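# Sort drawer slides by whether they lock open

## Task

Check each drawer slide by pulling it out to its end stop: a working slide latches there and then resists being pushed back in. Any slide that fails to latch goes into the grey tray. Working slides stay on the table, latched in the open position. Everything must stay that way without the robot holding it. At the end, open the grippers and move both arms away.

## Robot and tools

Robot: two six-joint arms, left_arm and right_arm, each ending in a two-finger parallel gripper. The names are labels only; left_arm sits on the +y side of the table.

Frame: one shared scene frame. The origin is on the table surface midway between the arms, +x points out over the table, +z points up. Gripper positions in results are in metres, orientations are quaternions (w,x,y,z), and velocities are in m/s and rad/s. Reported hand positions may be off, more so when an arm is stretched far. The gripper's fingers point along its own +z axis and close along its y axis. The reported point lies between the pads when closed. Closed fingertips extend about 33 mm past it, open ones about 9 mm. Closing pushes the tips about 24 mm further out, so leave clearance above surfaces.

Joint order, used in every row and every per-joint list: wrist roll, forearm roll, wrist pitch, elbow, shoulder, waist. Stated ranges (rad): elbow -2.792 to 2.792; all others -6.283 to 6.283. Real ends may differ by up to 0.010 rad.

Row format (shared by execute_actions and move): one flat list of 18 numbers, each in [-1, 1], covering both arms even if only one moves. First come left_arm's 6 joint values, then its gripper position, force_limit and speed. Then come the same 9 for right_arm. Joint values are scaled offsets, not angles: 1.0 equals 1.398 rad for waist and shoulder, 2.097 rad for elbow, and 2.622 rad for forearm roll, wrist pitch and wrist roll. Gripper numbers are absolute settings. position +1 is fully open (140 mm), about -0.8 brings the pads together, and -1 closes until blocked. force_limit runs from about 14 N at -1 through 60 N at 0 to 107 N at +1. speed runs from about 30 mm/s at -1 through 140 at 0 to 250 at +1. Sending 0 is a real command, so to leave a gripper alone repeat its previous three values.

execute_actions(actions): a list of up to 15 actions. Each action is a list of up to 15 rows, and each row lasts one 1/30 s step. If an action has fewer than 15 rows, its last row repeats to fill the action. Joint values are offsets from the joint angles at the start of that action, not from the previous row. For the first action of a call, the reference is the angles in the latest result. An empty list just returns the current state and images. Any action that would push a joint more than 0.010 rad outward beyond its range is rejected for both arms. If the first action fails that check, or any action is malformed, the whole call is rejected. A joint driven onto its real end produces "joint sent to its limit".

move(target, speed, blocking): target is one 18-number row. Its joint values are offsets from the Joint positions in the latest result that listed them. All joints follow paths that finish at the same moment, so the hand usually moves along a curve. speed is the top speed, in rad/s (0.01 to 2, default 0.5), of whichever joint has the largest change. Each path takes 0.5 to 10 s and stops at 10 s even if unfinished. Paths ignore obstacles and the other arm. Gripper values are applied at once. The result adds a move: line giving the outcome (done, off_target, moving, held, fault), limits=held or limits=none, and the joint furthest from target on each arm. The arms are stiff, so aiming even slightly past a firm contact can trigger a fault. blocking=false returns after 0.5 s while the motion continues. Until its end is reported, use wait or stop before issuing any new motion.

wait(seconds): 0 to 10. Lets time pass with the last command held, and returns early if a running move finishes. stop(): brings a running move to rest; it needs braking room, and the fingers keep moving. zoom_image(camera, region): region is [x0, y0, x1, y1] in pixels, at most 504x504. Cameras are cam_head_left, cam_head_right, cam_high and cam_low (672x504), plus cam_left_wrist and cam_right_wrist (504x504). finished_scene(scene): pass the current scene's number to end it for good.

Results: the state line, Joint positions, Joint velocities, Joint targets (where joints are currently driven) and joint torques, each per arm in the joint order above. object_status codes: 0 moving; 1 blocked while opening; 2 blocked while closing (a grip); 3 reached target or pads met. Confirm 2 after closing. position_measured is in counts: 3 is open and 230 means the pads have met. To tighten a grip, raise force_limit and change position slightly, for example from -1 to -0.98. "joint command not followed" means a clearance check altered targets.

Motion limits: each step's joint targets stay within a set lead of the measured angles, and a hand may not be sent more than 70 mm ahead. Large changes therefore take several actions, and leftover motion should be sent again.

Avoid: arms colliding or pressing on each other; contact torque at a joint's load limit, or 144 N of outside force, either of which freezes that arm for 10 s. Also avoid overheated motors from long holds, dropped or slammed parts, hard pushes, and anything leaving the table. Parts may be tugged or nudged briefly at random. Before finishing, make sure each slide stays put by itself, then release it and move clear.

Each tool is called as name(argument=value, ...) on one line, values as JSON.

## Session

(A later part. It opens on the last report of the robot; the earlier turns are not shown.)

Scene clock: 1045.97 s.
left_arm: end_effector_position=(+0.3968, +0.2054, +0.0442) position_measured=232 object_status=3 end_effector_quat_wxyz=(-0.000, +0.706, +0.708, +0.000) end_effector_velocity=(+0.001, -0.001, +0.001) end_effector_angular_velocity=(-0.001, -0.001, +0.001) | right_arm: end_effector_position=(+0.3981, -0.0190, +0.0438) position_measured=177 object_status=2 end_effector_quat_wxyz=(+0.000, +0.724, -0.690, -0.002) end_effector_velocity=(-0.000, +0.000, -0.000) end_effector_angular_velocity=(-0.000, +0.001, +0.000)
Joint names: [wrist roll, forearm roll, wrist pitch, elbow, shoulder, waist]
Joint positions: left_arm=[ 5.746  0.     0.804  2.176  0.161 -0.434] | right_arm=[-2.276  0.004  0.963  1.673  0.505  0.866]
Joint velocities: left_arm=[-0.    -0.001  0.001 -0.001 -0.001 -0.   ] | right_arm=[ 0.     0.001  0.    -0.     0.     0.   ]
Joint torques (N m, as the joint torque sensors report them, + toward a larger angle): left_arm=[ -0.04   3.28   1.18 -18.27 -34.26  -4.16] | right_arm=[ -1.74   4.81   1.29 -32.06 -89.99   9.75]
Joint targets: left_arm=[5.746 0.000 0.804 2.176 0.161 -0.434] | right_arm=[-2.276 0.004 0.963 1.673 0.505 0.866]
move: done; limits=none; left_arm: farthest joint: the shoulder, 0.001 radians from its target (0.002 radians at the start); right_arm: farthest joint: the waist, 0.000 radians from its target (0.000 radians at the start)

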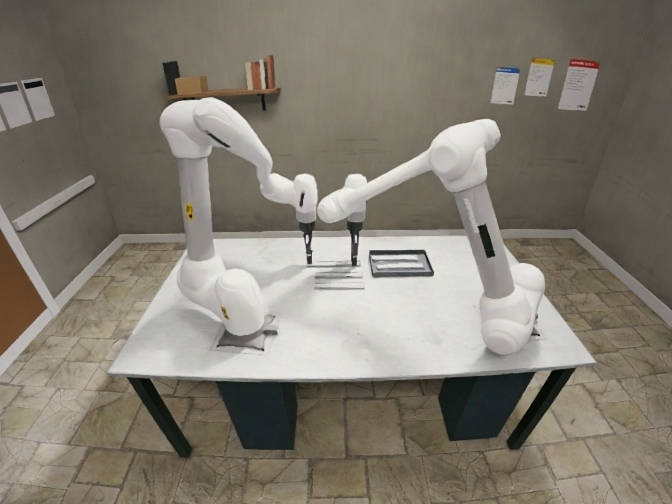

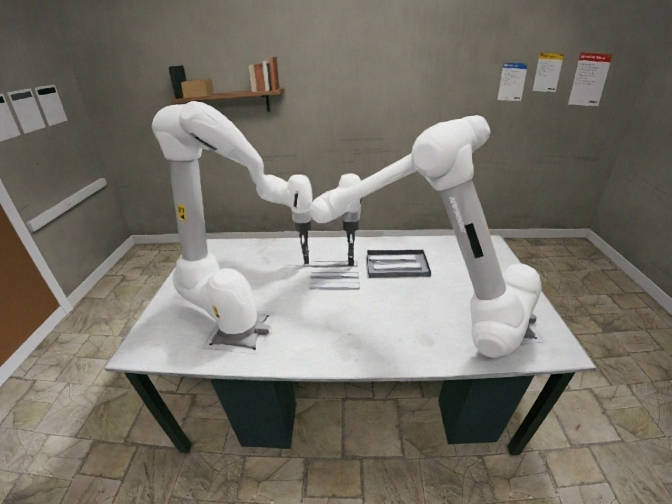

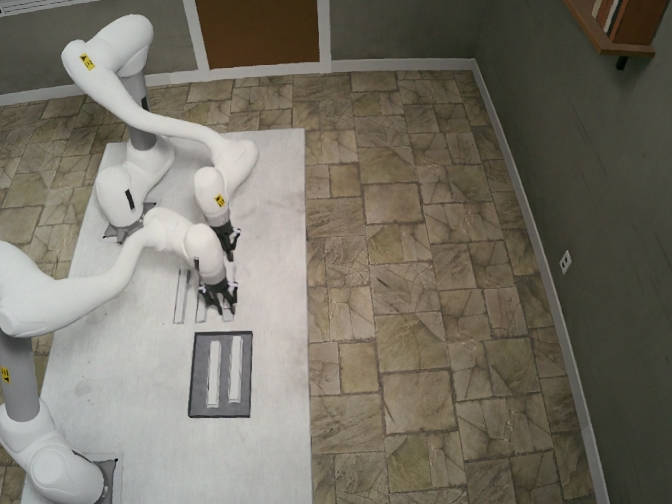

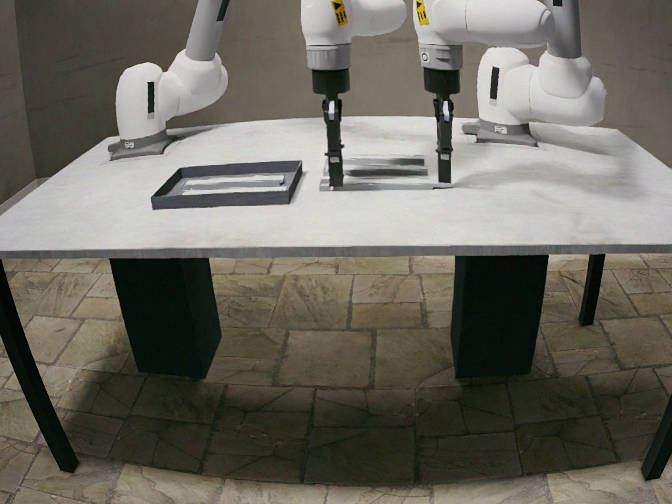

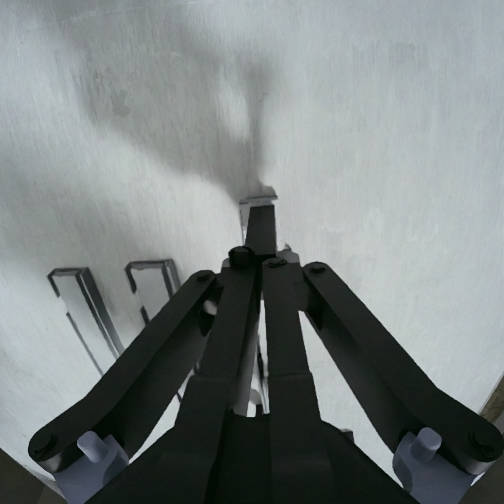

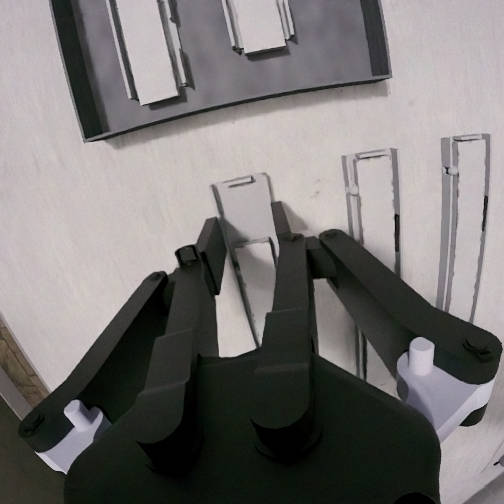

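move(target=[0,0,0,0,0,0,-0.1,-0.3,-0.3,0,0,0,0,0,0,-1,0.3,-0.5])

move(target=[-0.0011,0,-0.0008,0.0024,-0.0022,-0.0021,-0.1,-0.3,-0.3,0,0,0,0,0,0,-1,0.3,-0.5], speed=0.03)

move(target=[0,0,0,0,0,0,-1,-0.3,-0.8,0,0,0,0,0,0,-1,0.3,-0.5])

Scene clock: 1061.10 s.
left_arm: end_effector_position=(+0.3968, +0.2054, +0.0442) position_measured=141 object_status=3 end_effector_quat_wxyz=(-0.000, +0.706, +0.708, +0.000) end_effector_velocity=(+0.000, -0.000, +0.000) end_effector_angular_velocity=(-0.001, -0.000, +0.001) | right_arm: end_effector_position=(+0.3981, -0.0190, +0.0438) position_measured=177 object_status=2 end_effector_quat_wxyz=(+0.000, +0.724, -0.690, -0.002) end_effector_velocity=(-0.001, +0.001, +0.001) end_effector_angular_velocity=(+0.001, -0.001, +0.002)
Joint names: [wrist roll, forearm roll, wrist pitch, elbow, shoulder, waist]
Joint positions: left_arm=[ 5.746  0.     0.804  2.176  0.161 -0.434] | right_arm=[-2.276  0.004  0.963  1.673  0.505  0.866]
Joint velocities: left_arm=[ 0.    -0.001 -0.    -0.    -0.001  0.   ] | right_arm=[ 0.    -0.    -0.    -0.    -0.001  0.002]
Joint torques (N m, as the joint torque sensors report them, + toward a larger angle): left_arm=[ -0.23   3.11   0.11 -30.16 -45.68  -5.46] | right_arm=[ -0.08   3.4   -0.39 -36.19 -93.59   2.27]
Joint targets: left_arm=[5.746 0.000 0.804 2.176 0.161 -0.434] | right_arm=[-2.276 0.004 0.963 1.673 0.505 0.866]
move: done; limits=none; left_arm: farthest joint: the waist, 0.000 radians from its target (0.000 radians at the start); right_arm: farthest joint: the waist, 0.000 radians from its target (0.000 radians at the start)

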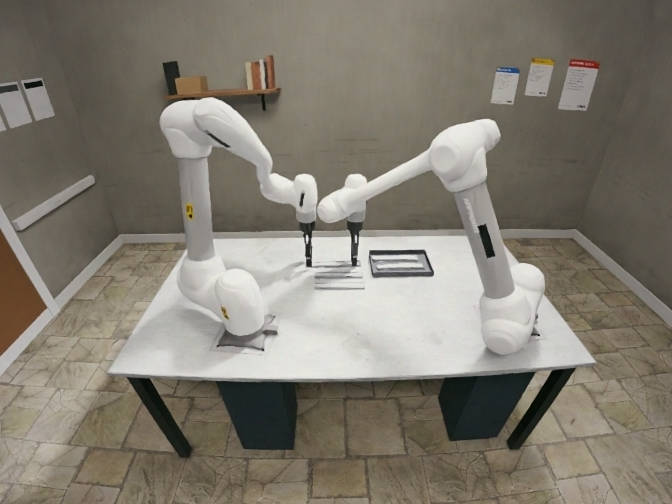

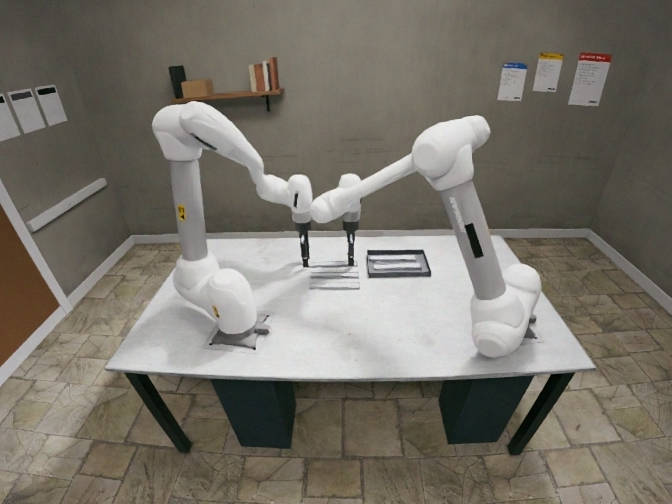

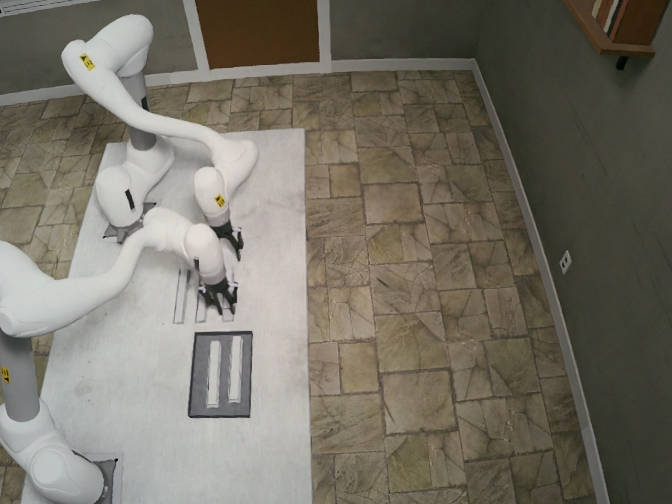

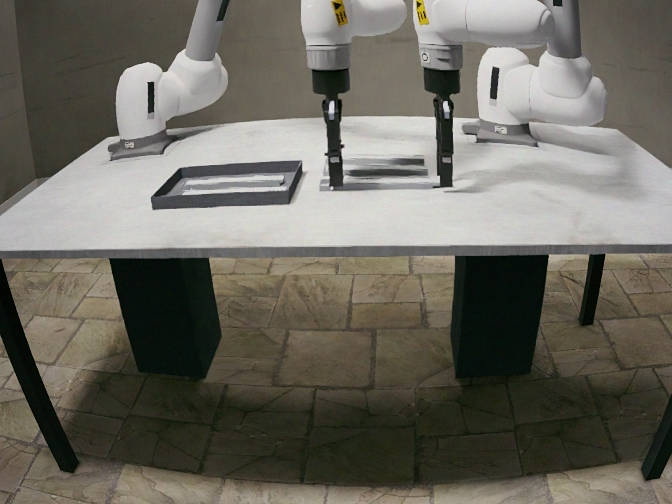

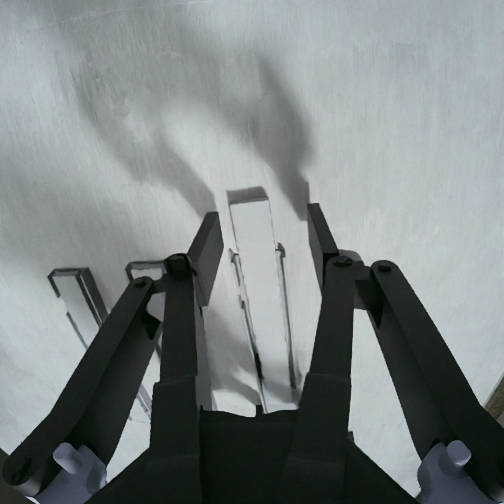

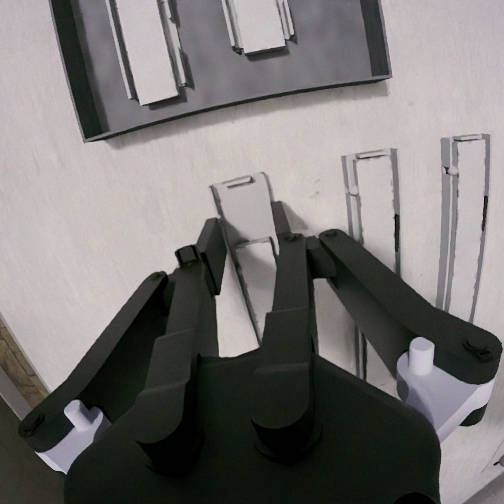

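Scene clock: 1061.80 s.
left_arm: end_effector_position=(+0.3939, +0.2054, +0.0438) position_measured=141 object_status=3 end_effector_quat_wxyz=(+0.000, +0.706, +0.708, +0.000) end_effector_velocity=(-0.000, +0.001, +0.000) end_effector_angular_velocity=(-0.000, +0.000, +0.001) | right_arm: end_effector_position=(+0.3981, -0.0190, +0.0438) position_measured=177 object_status=2 end_effector_quat_wxyz=(+0.000, +0.724, -0.690, -0.002) end_effector_velocity=(-0.000, +0.000, +0.000) end_effector_angular_velocity=(-0.000, -0.000, -0.000)
Joint names: [wrist roll, forearm roll, wrist pitch, elbow, shoulder, waist]
Joint positions: left_arm=[ 5.743  0.     0.802  2.181  0.158 -0.437] | right_arm=[-2.276  0.004  0.963  1.673  0.505  0.866]
Joint velocities: left_arm=[ 0.    -0.     0.     0.001 -0.001  0.001] | right_arm=[ 0.001 -0.     0.    -0.    -0.     0.   ]
Joint torques (N m, as the joint torque sensors report them, + toward a larger angle): left_arm=[ -0.17   3.11  -0.08 -30.04 -45.38  -5.65] | right_arm=[  0.09   3.47  -0.35 -36.41 -92.94   3.35]
Joint targets: left_arm=[5.743 0.000 0.802 2.181 0.158 -0.437] | right_arm=[-2.276 0.004 0.963 1.673 0.505 0.866]
move: done; limits=none; left_arm: farthest joint: the waist, 0.000 radians from its target (0.003 radians at the start); right_arm: farthest joint: the waist, 0.000 radians from its target (0.000 radians at the start)

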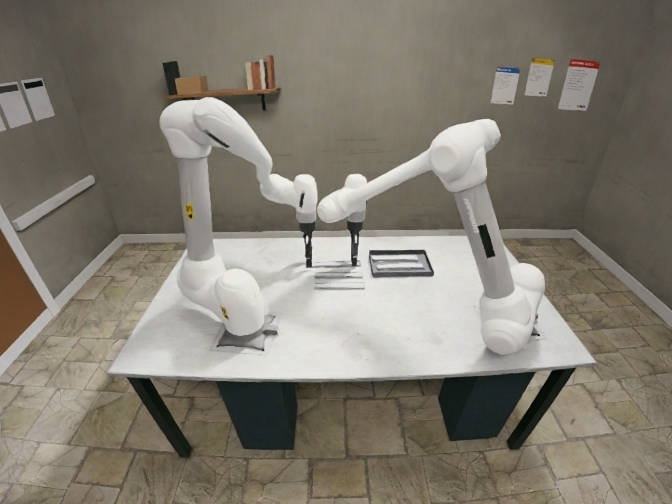

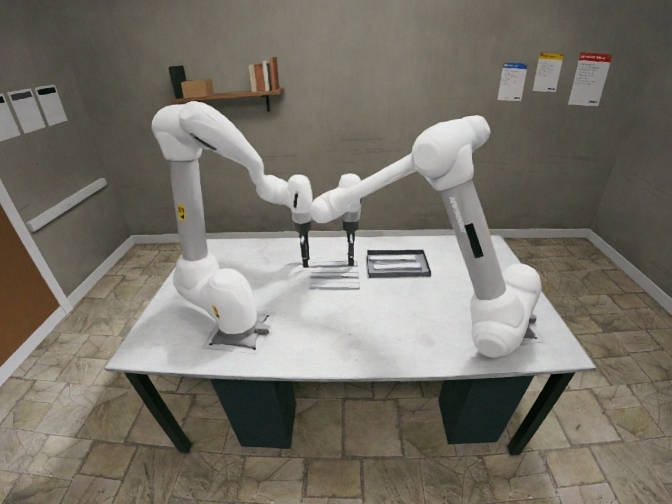

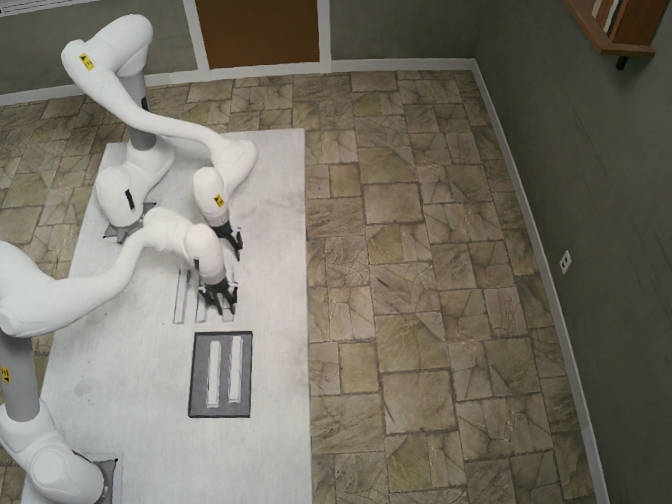

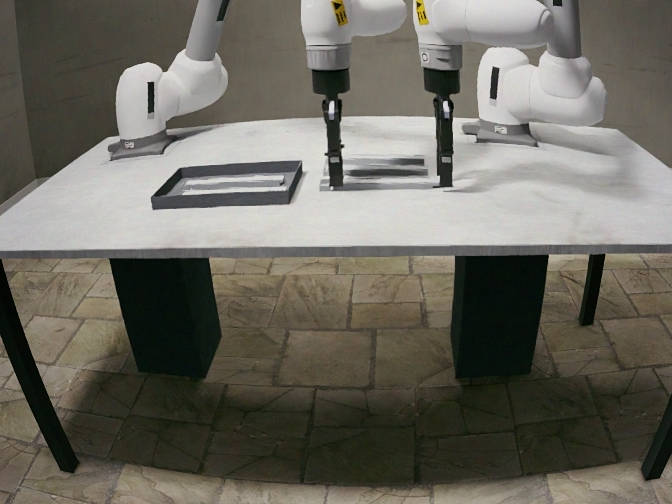

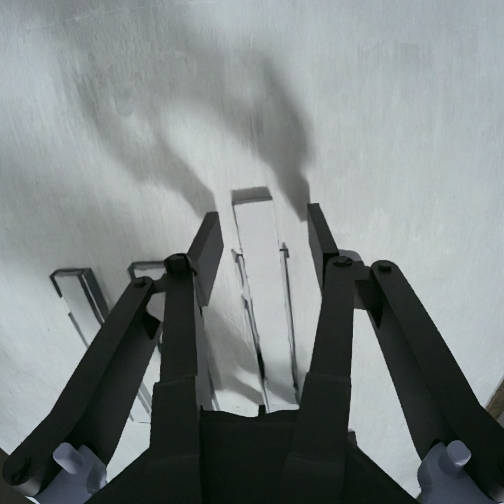

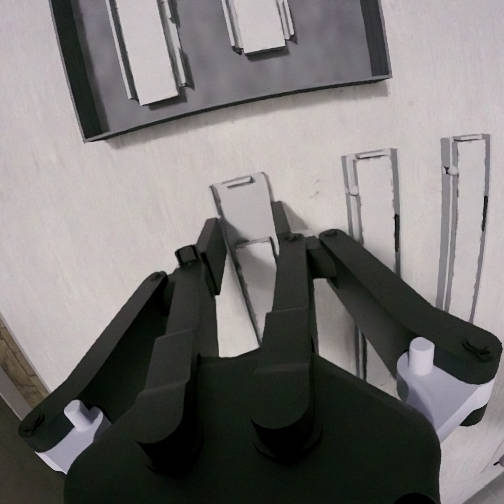

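Scene clock: 1063.10 s.
left_arm: end_effector_position=(+0.3940, +0.2053, +0.0438) position_measured=232 object_status=3 end_effector_quat_wxyz=(+0.000, +0.706, +0.708, +0.000) end_effector_velocity=(+0.001, -0.000, +0.001) end_effector_angular_velocity=(-0.002, -0.002, +0.001) | right_arm: end_effector_position=(+0.3981, -0.0190, +0.0438) position_measured=177 object_status=2 end_effector_quat_wxyz=(+0.000, +0.724, -0.690, -0.002) end_effector_velocity=(-0.000, +0.000, +0.000) end_effector_angular_velocity=(+0.001, +0.000, -0.001)
Joint names: [wrist roll, forearm roll, wrist pitch, elbow, shoulder, waist]
Joint positions: left_arm=[ 5.743  0.     0.802  2.181  0.158 -0.437] | right_arm=[-2.276  0.004  0.963  1.673  0.505  0.866]
Joint velocities: left_arm=[ 0.    -0.    -0.    -0.001 -0.001  0.001] | right_arm=[ 0.     0.001  0.     0.    -0.001 -0.   ]
Joint torques (N m, as the joint torque sensors report them, + toward a larger angle): left_arm=[ -0.2    3.91  -0.88  -6.55 -14.93  -4.73] | right_arm=[ -1.19   4.32  -0.22 -32.86 -87.09   7.34]
Joint targets: left_arm=[5.743 0.000 0.802 2.181 0.158 -0.437] | right_arm=[-2.276 0.004 0.963 1.673 0.505 0.866]
move: done; limits=none; left_arm: farthest joint: the waist, 0.000 radians from its target (0.000 radians at the start); right_arm: farthest joint: the waist, 0.000 radians from its target (0.000 radians at the start)

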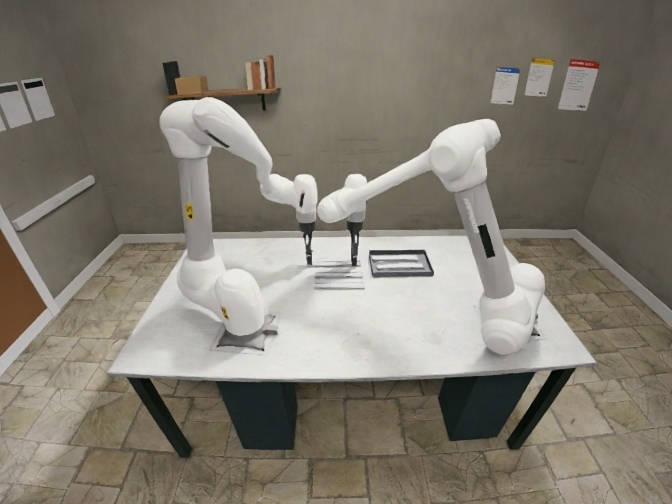

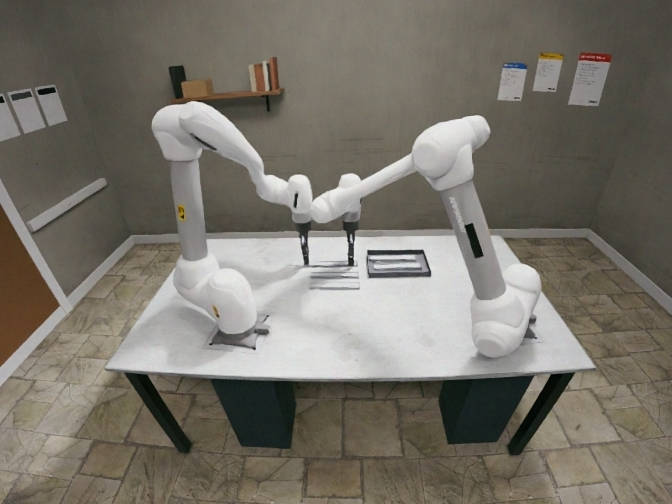

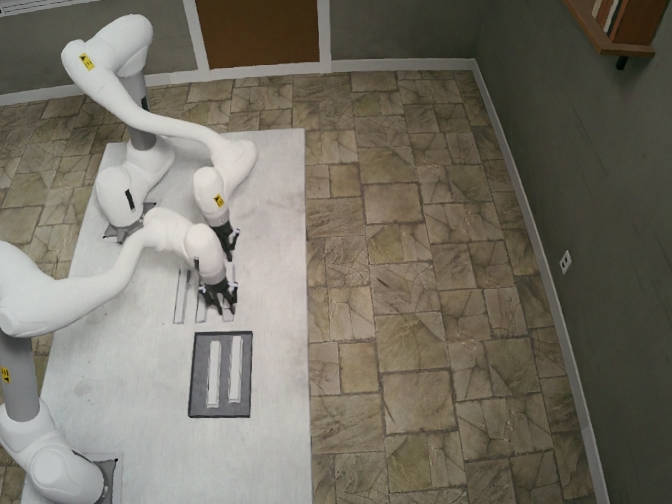

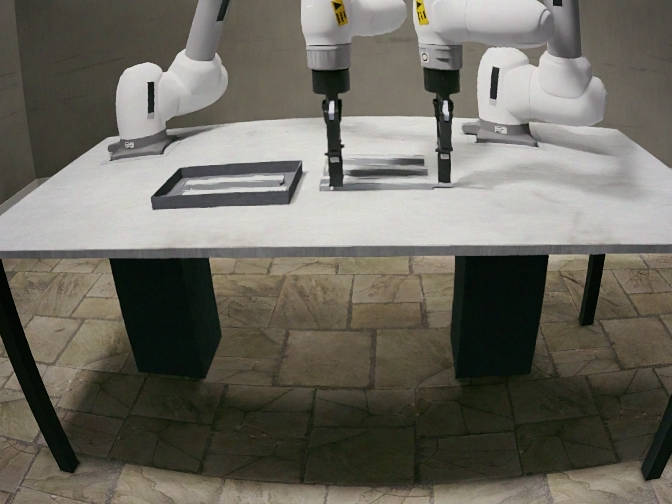

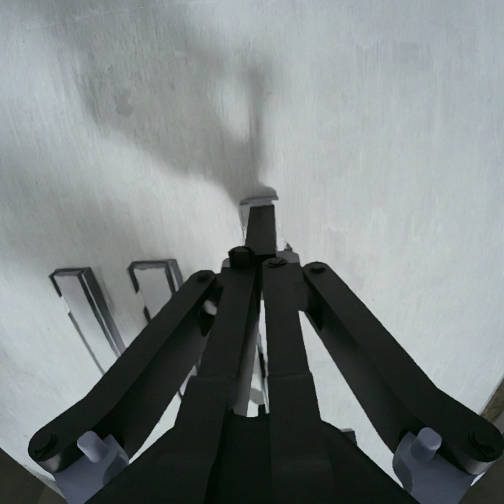

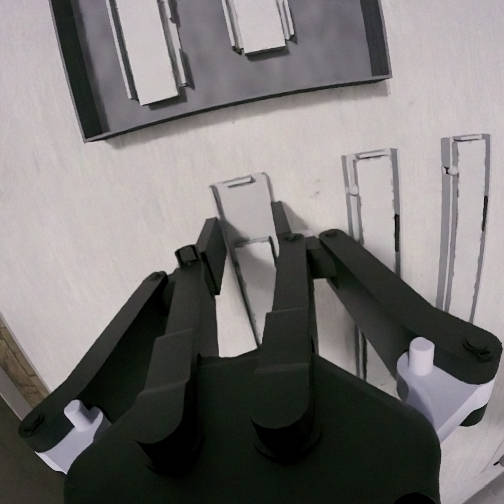

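move(target=[0,0,0,0,0,0,-0.1,-0.3,-0.3,0,0,0,0,0,0,-1,0.3,-0.5])

move(target=[0,0,-0.0014,0.0007,0.0016,0,-0.1,-0.3,-0.3,0,0,0,0,0,0,-1,0.3,-0.5], speed=0.03)

move(target=[0,0,0,0,0,0,-0.6,-0.3,-0.8,0,0,0,0,0,0,-1,0.3,-0.5])

Scene clock: 1073.23 s.
left_arm: end_effector_position=(+0.3940, +0.2054, +0.0438) position_measured=141 object_status=3 end_effector_quat_wxyz=(+0.000, +0.706, +0.708, +0.000) end_effector_velocity=(+0.001, +0.000, +0.001) end_effector_angular_velocity=(+0.001, -0.002, -0.002) | right_arm: end_effector_position=(+0.3981, -0.0190, +0.0438) position_measured=177 object_status=2 end_effector_quat_wxyz=(+0.000, +0.724, -0.690, -0.002) end_effector_velocity=(+0.000, -0.002, -0.001) end_effector_angular_velocity=(-0.002, +0.002, -0.001)
Joint names: [wrist roll, forearm roll, wrist pitch, elbow, shoulder, waist]
Joint positions: left_arm=[ 5.743  0.     0.802  2.181  0.158 -0.437] | right_arm=[-2.276  0.004  0.963  1.673  0.505  0.866]
Joint velocities: left_arm=[-0.     0.002  0.001 -0.001 -0.002 -0.   ] | right_arm=[-0.    -0.     0.     0.002  0.001 -0.002]
Joint torques (N m, as the joint torque sensors report them, + toward a larger angle): left_arm=[ -0.14   2.99   0.1  -30.06 -47.05  -5.91] | right_arm=[ -0.03   3.49  -0.48 -36.6  -92.71   2.97]
Joint targets: left_arm=[5.743 0.000 0.802 2.181 0.158 -0.437] | right_arm=[-2.276 0.004 0.963 1.673 0.505 0.866]
move: done; limits=none; left_arm: farthest joint: the waist, 0.000 radians from its target (0.000 radians at the start); right_arm: farthest joint: the waist, 0.000 radians from its target (0.000 radians at the start)

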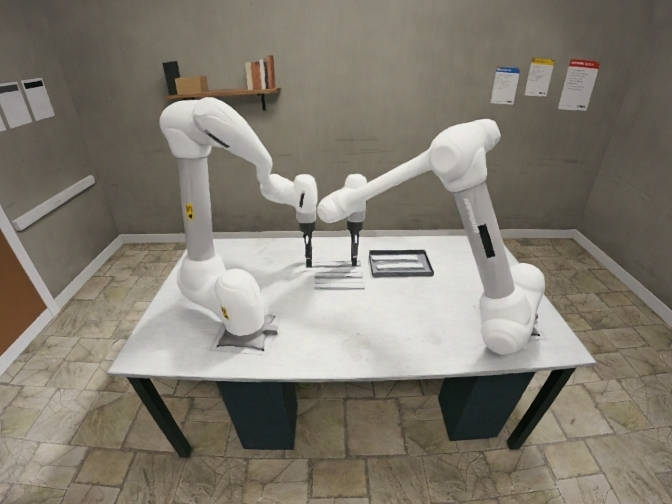

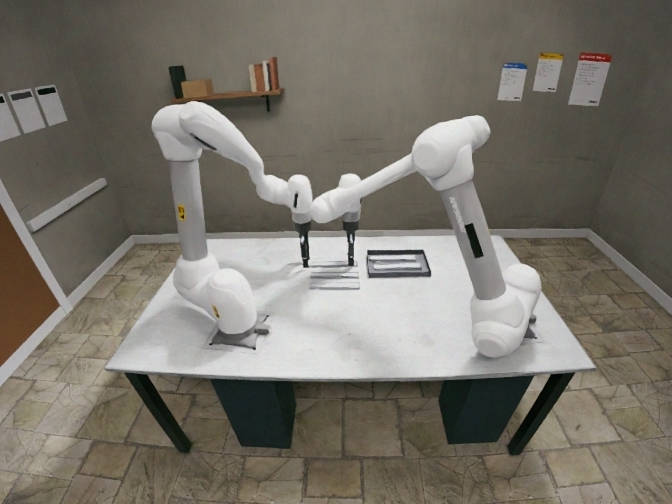

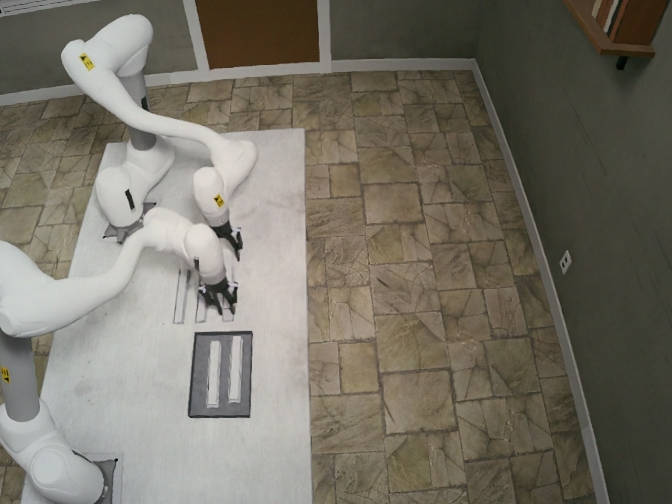

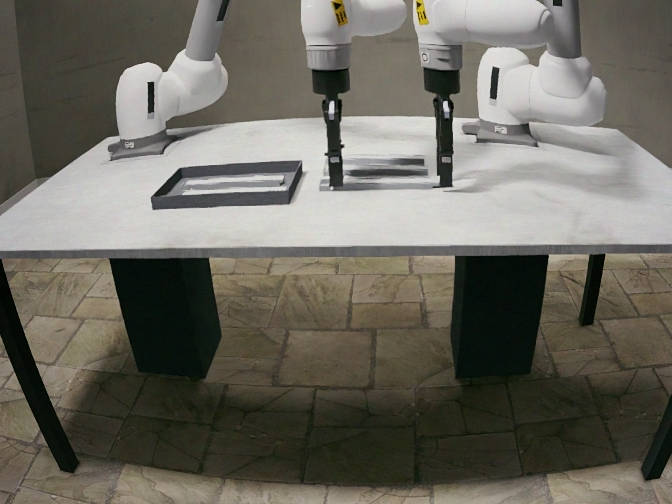

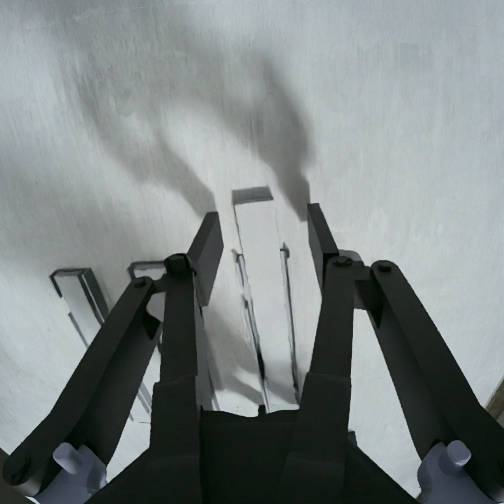

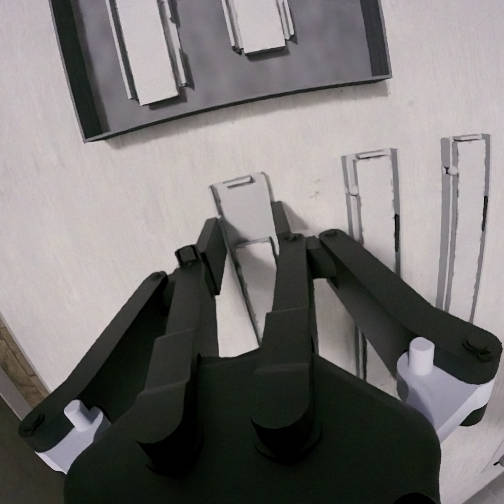

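Scene clock: 1073.93 s.
left_arm: end_effector_position=(+0.3939, +0.2054, +0.0421) position_measured=141 object_status=3 end_effector_quat_wxyz=(+0.000, +0.706, +0.708, +0.000) end_effector_velocity=(+0.001, +0.000, +0.000) end_effector_angular_velocity=(-0.001, -0.001, +0.001) | right_arm: end_effector_position=(+0.3981, -0.0190, +0.0438) position_measured=177 object_status=2 end_effector_quat_wxyz=(+0.000, +0.724, -0.690, -0.002) end_effector_velocity=(-0.000, +0.000, +0.000) end_effector_angular_velocity=(+0.000, +0.000, +0.000)
Joint names: [wrist roll, forearm roll, wrist pitch, elbow, shoulder, waist]
Joint positions: left_arm=[ 5.743  0.     0.799  2.182  0.16  -0.437] | right_arm=[-2.276  0.004  0.963  1.673  0.505  0.866]
Joint velocities: left_arm=[ 0.    -0.001 -0.001 -0.    -0.001  0.001] | right_arm=[ 0.     0.     0.    -0.    -0.     0.001]
Joint torques (N m, as the joint torque sensors report them, + toward a larger angle): left_arm=[ -0.02   3.26   0.19 -30.37 -46.14  -4.74] | right_arm=[ -0.1    3.77  -0.43 -35.84 -91.73   3.05]
Joint targets: left_arm=[5.743 0.000 0.799 2.182 0.161 -0.437] | right_arm=[-2.276 0.004 0.963 1.673 0.505 0.866]
move: done; limits=none; left_arm: farthest joint: the waist, 0.000 radians from its target (0.000 radians at the start); right_arm: farthest joint: the waist, 0.000 radians from its target (0.000 radians at the start)

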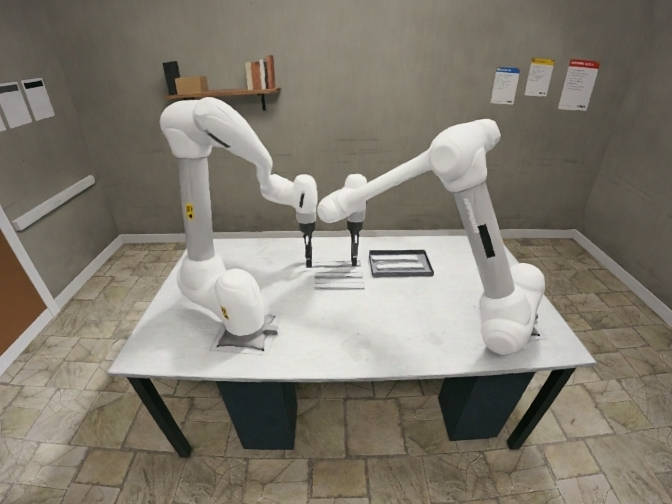

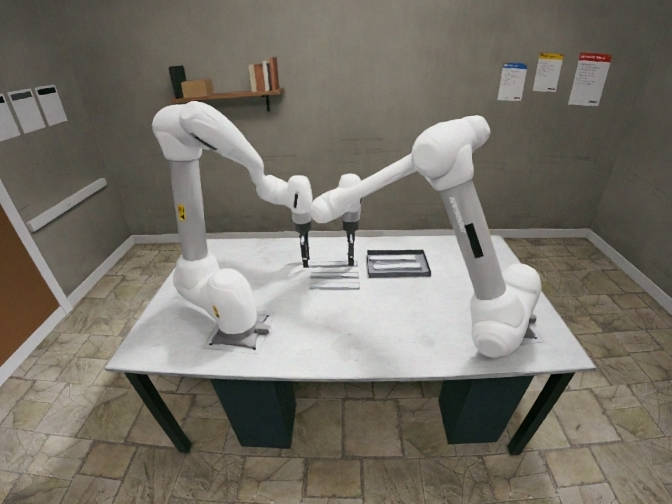

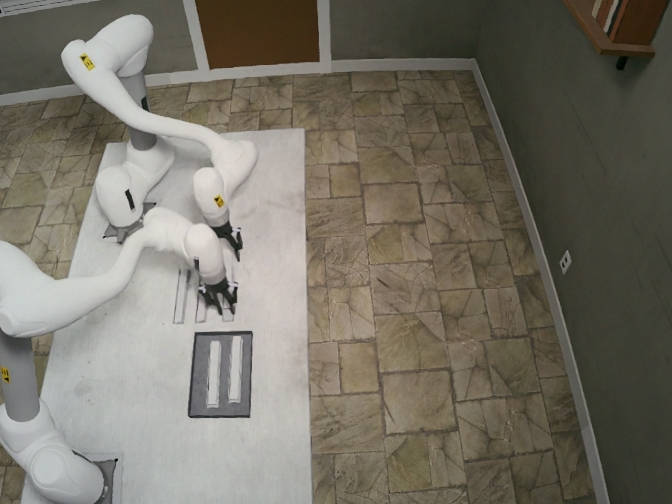

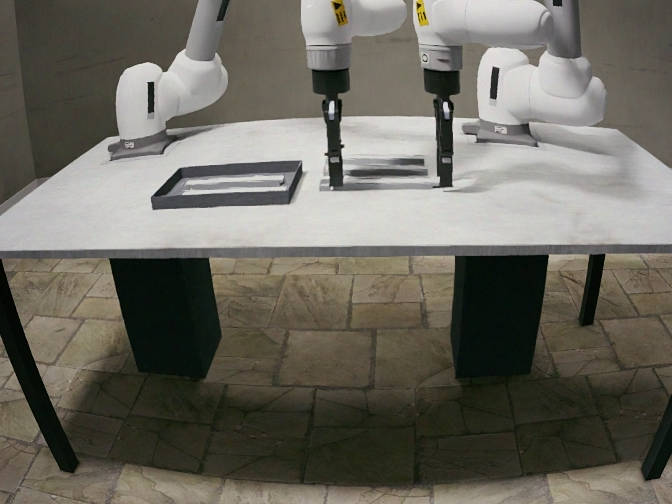

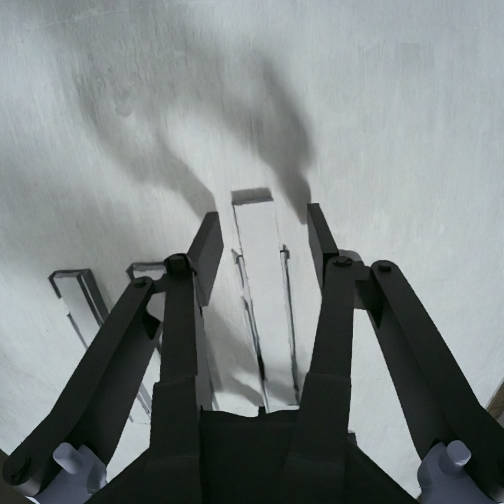

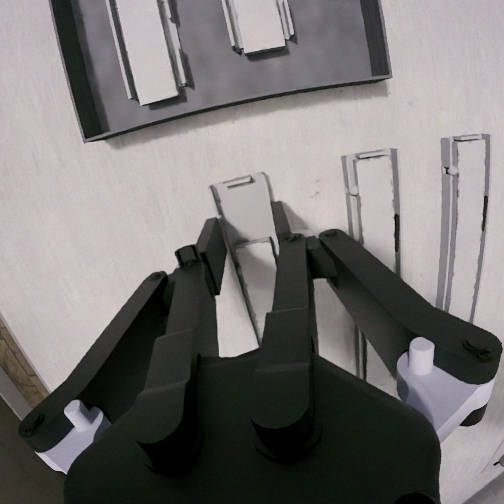

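Scene clock: 1074.77 s.
left_arm: end_effector_position=(+0.3939, +0.2054, +0.0420) position_measured=195 object_status=0 end_effector_quat_wxyz=(+0.000, +0.706, +0.708, +0.000) end_effector_velocity=(-0.001, +0.001, -0.001) end_effector_angular_velocity=(+0.001, +0.001, +0.001) | right_arm: end_effector_position=(+0.3981, -0.0190, +0.0438) position_measured=177 object_status=2 end_effector_quat_wxyz=(+0.000, +0.724, -0.690, -0.002) end_effector_velocity=(+0.000, -0.000, +0.000) end_effector_angular_velocity=(+0.000, -0.000, -0.000)
Joint names: [wrist roll, forearm roll, wrist pitch, elbow, shoulder, waist]
Joint positions: left_arm=[ 5.743  0.     0.799  2.182  0.16  -0.437] | right_arm=[-2.276  0.004  0.963  1.673  0.505  0.866]
Joint velocities: left_arm=[0.    0.    0.    0.001 0.    0.001] | right_arm=[-0.     0.    -0.     0.    -0.001 -0.   ]
Joint torques (N m, as the joint torque sensors report them, + toward a larger angle): left_arm=[  0.44   4.48  -3.41 -30.61 -38.73  -5.23] | right_arm=[ -1.47   3.92  -0.36 -35.1  -90.36   7.17]
Joint targets: left_arm=[5.743 0.000 0.799 2.182 0.160 -0.437] | right_arm=[-2.276 0.004 0.963 1.673 0.505 0.866]
move: done; limits=none; left_arm: farthest joint: the waist, 0.000 radians from its target (0.000 radians at the start); right_arm: farthest joint: the waist, 0.000 radians from its target (0.000 radians at the start)

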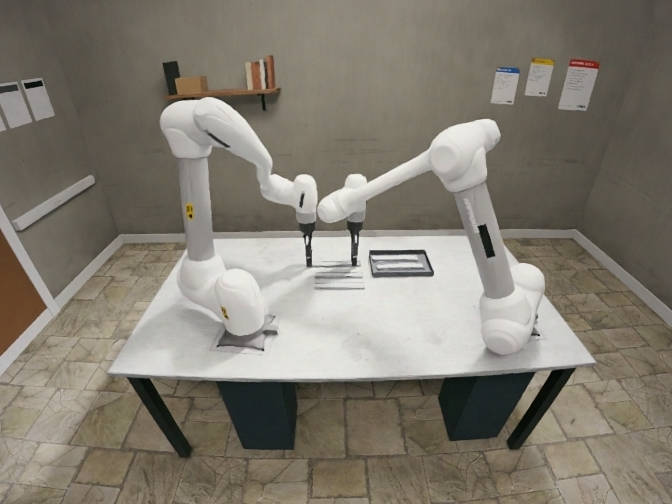

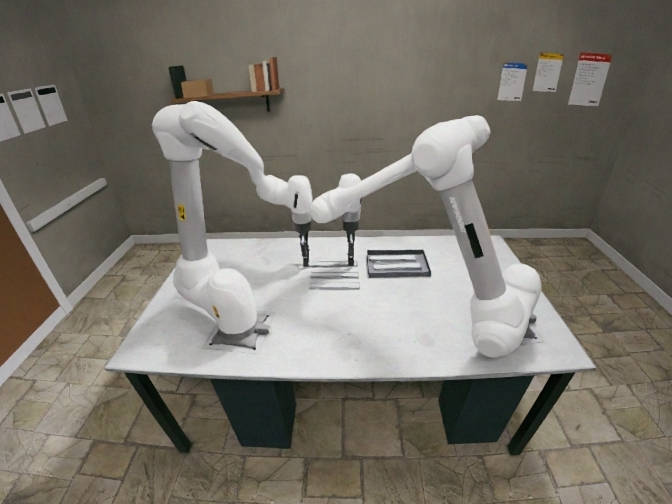

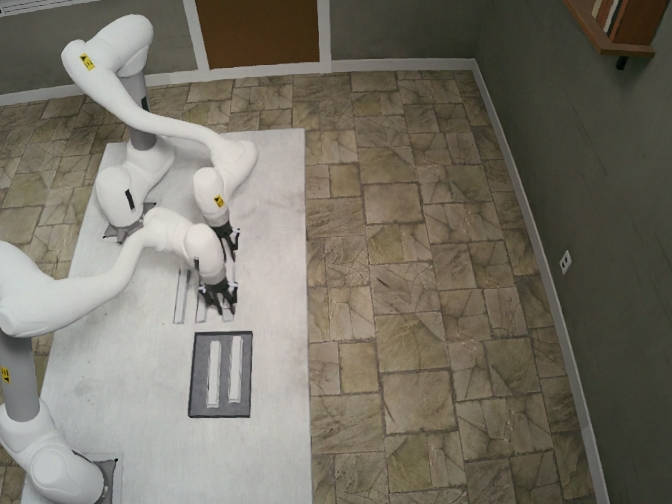

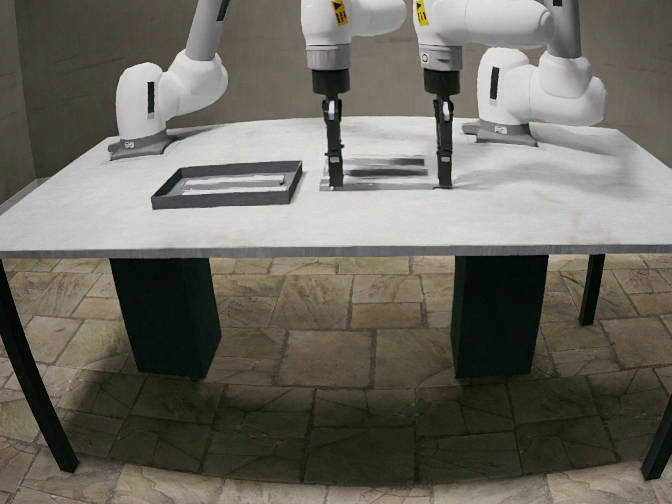

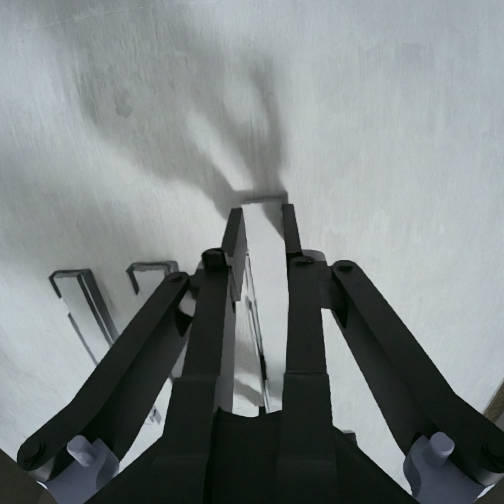

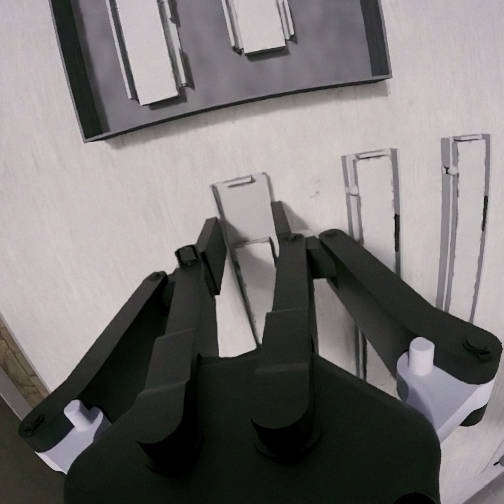

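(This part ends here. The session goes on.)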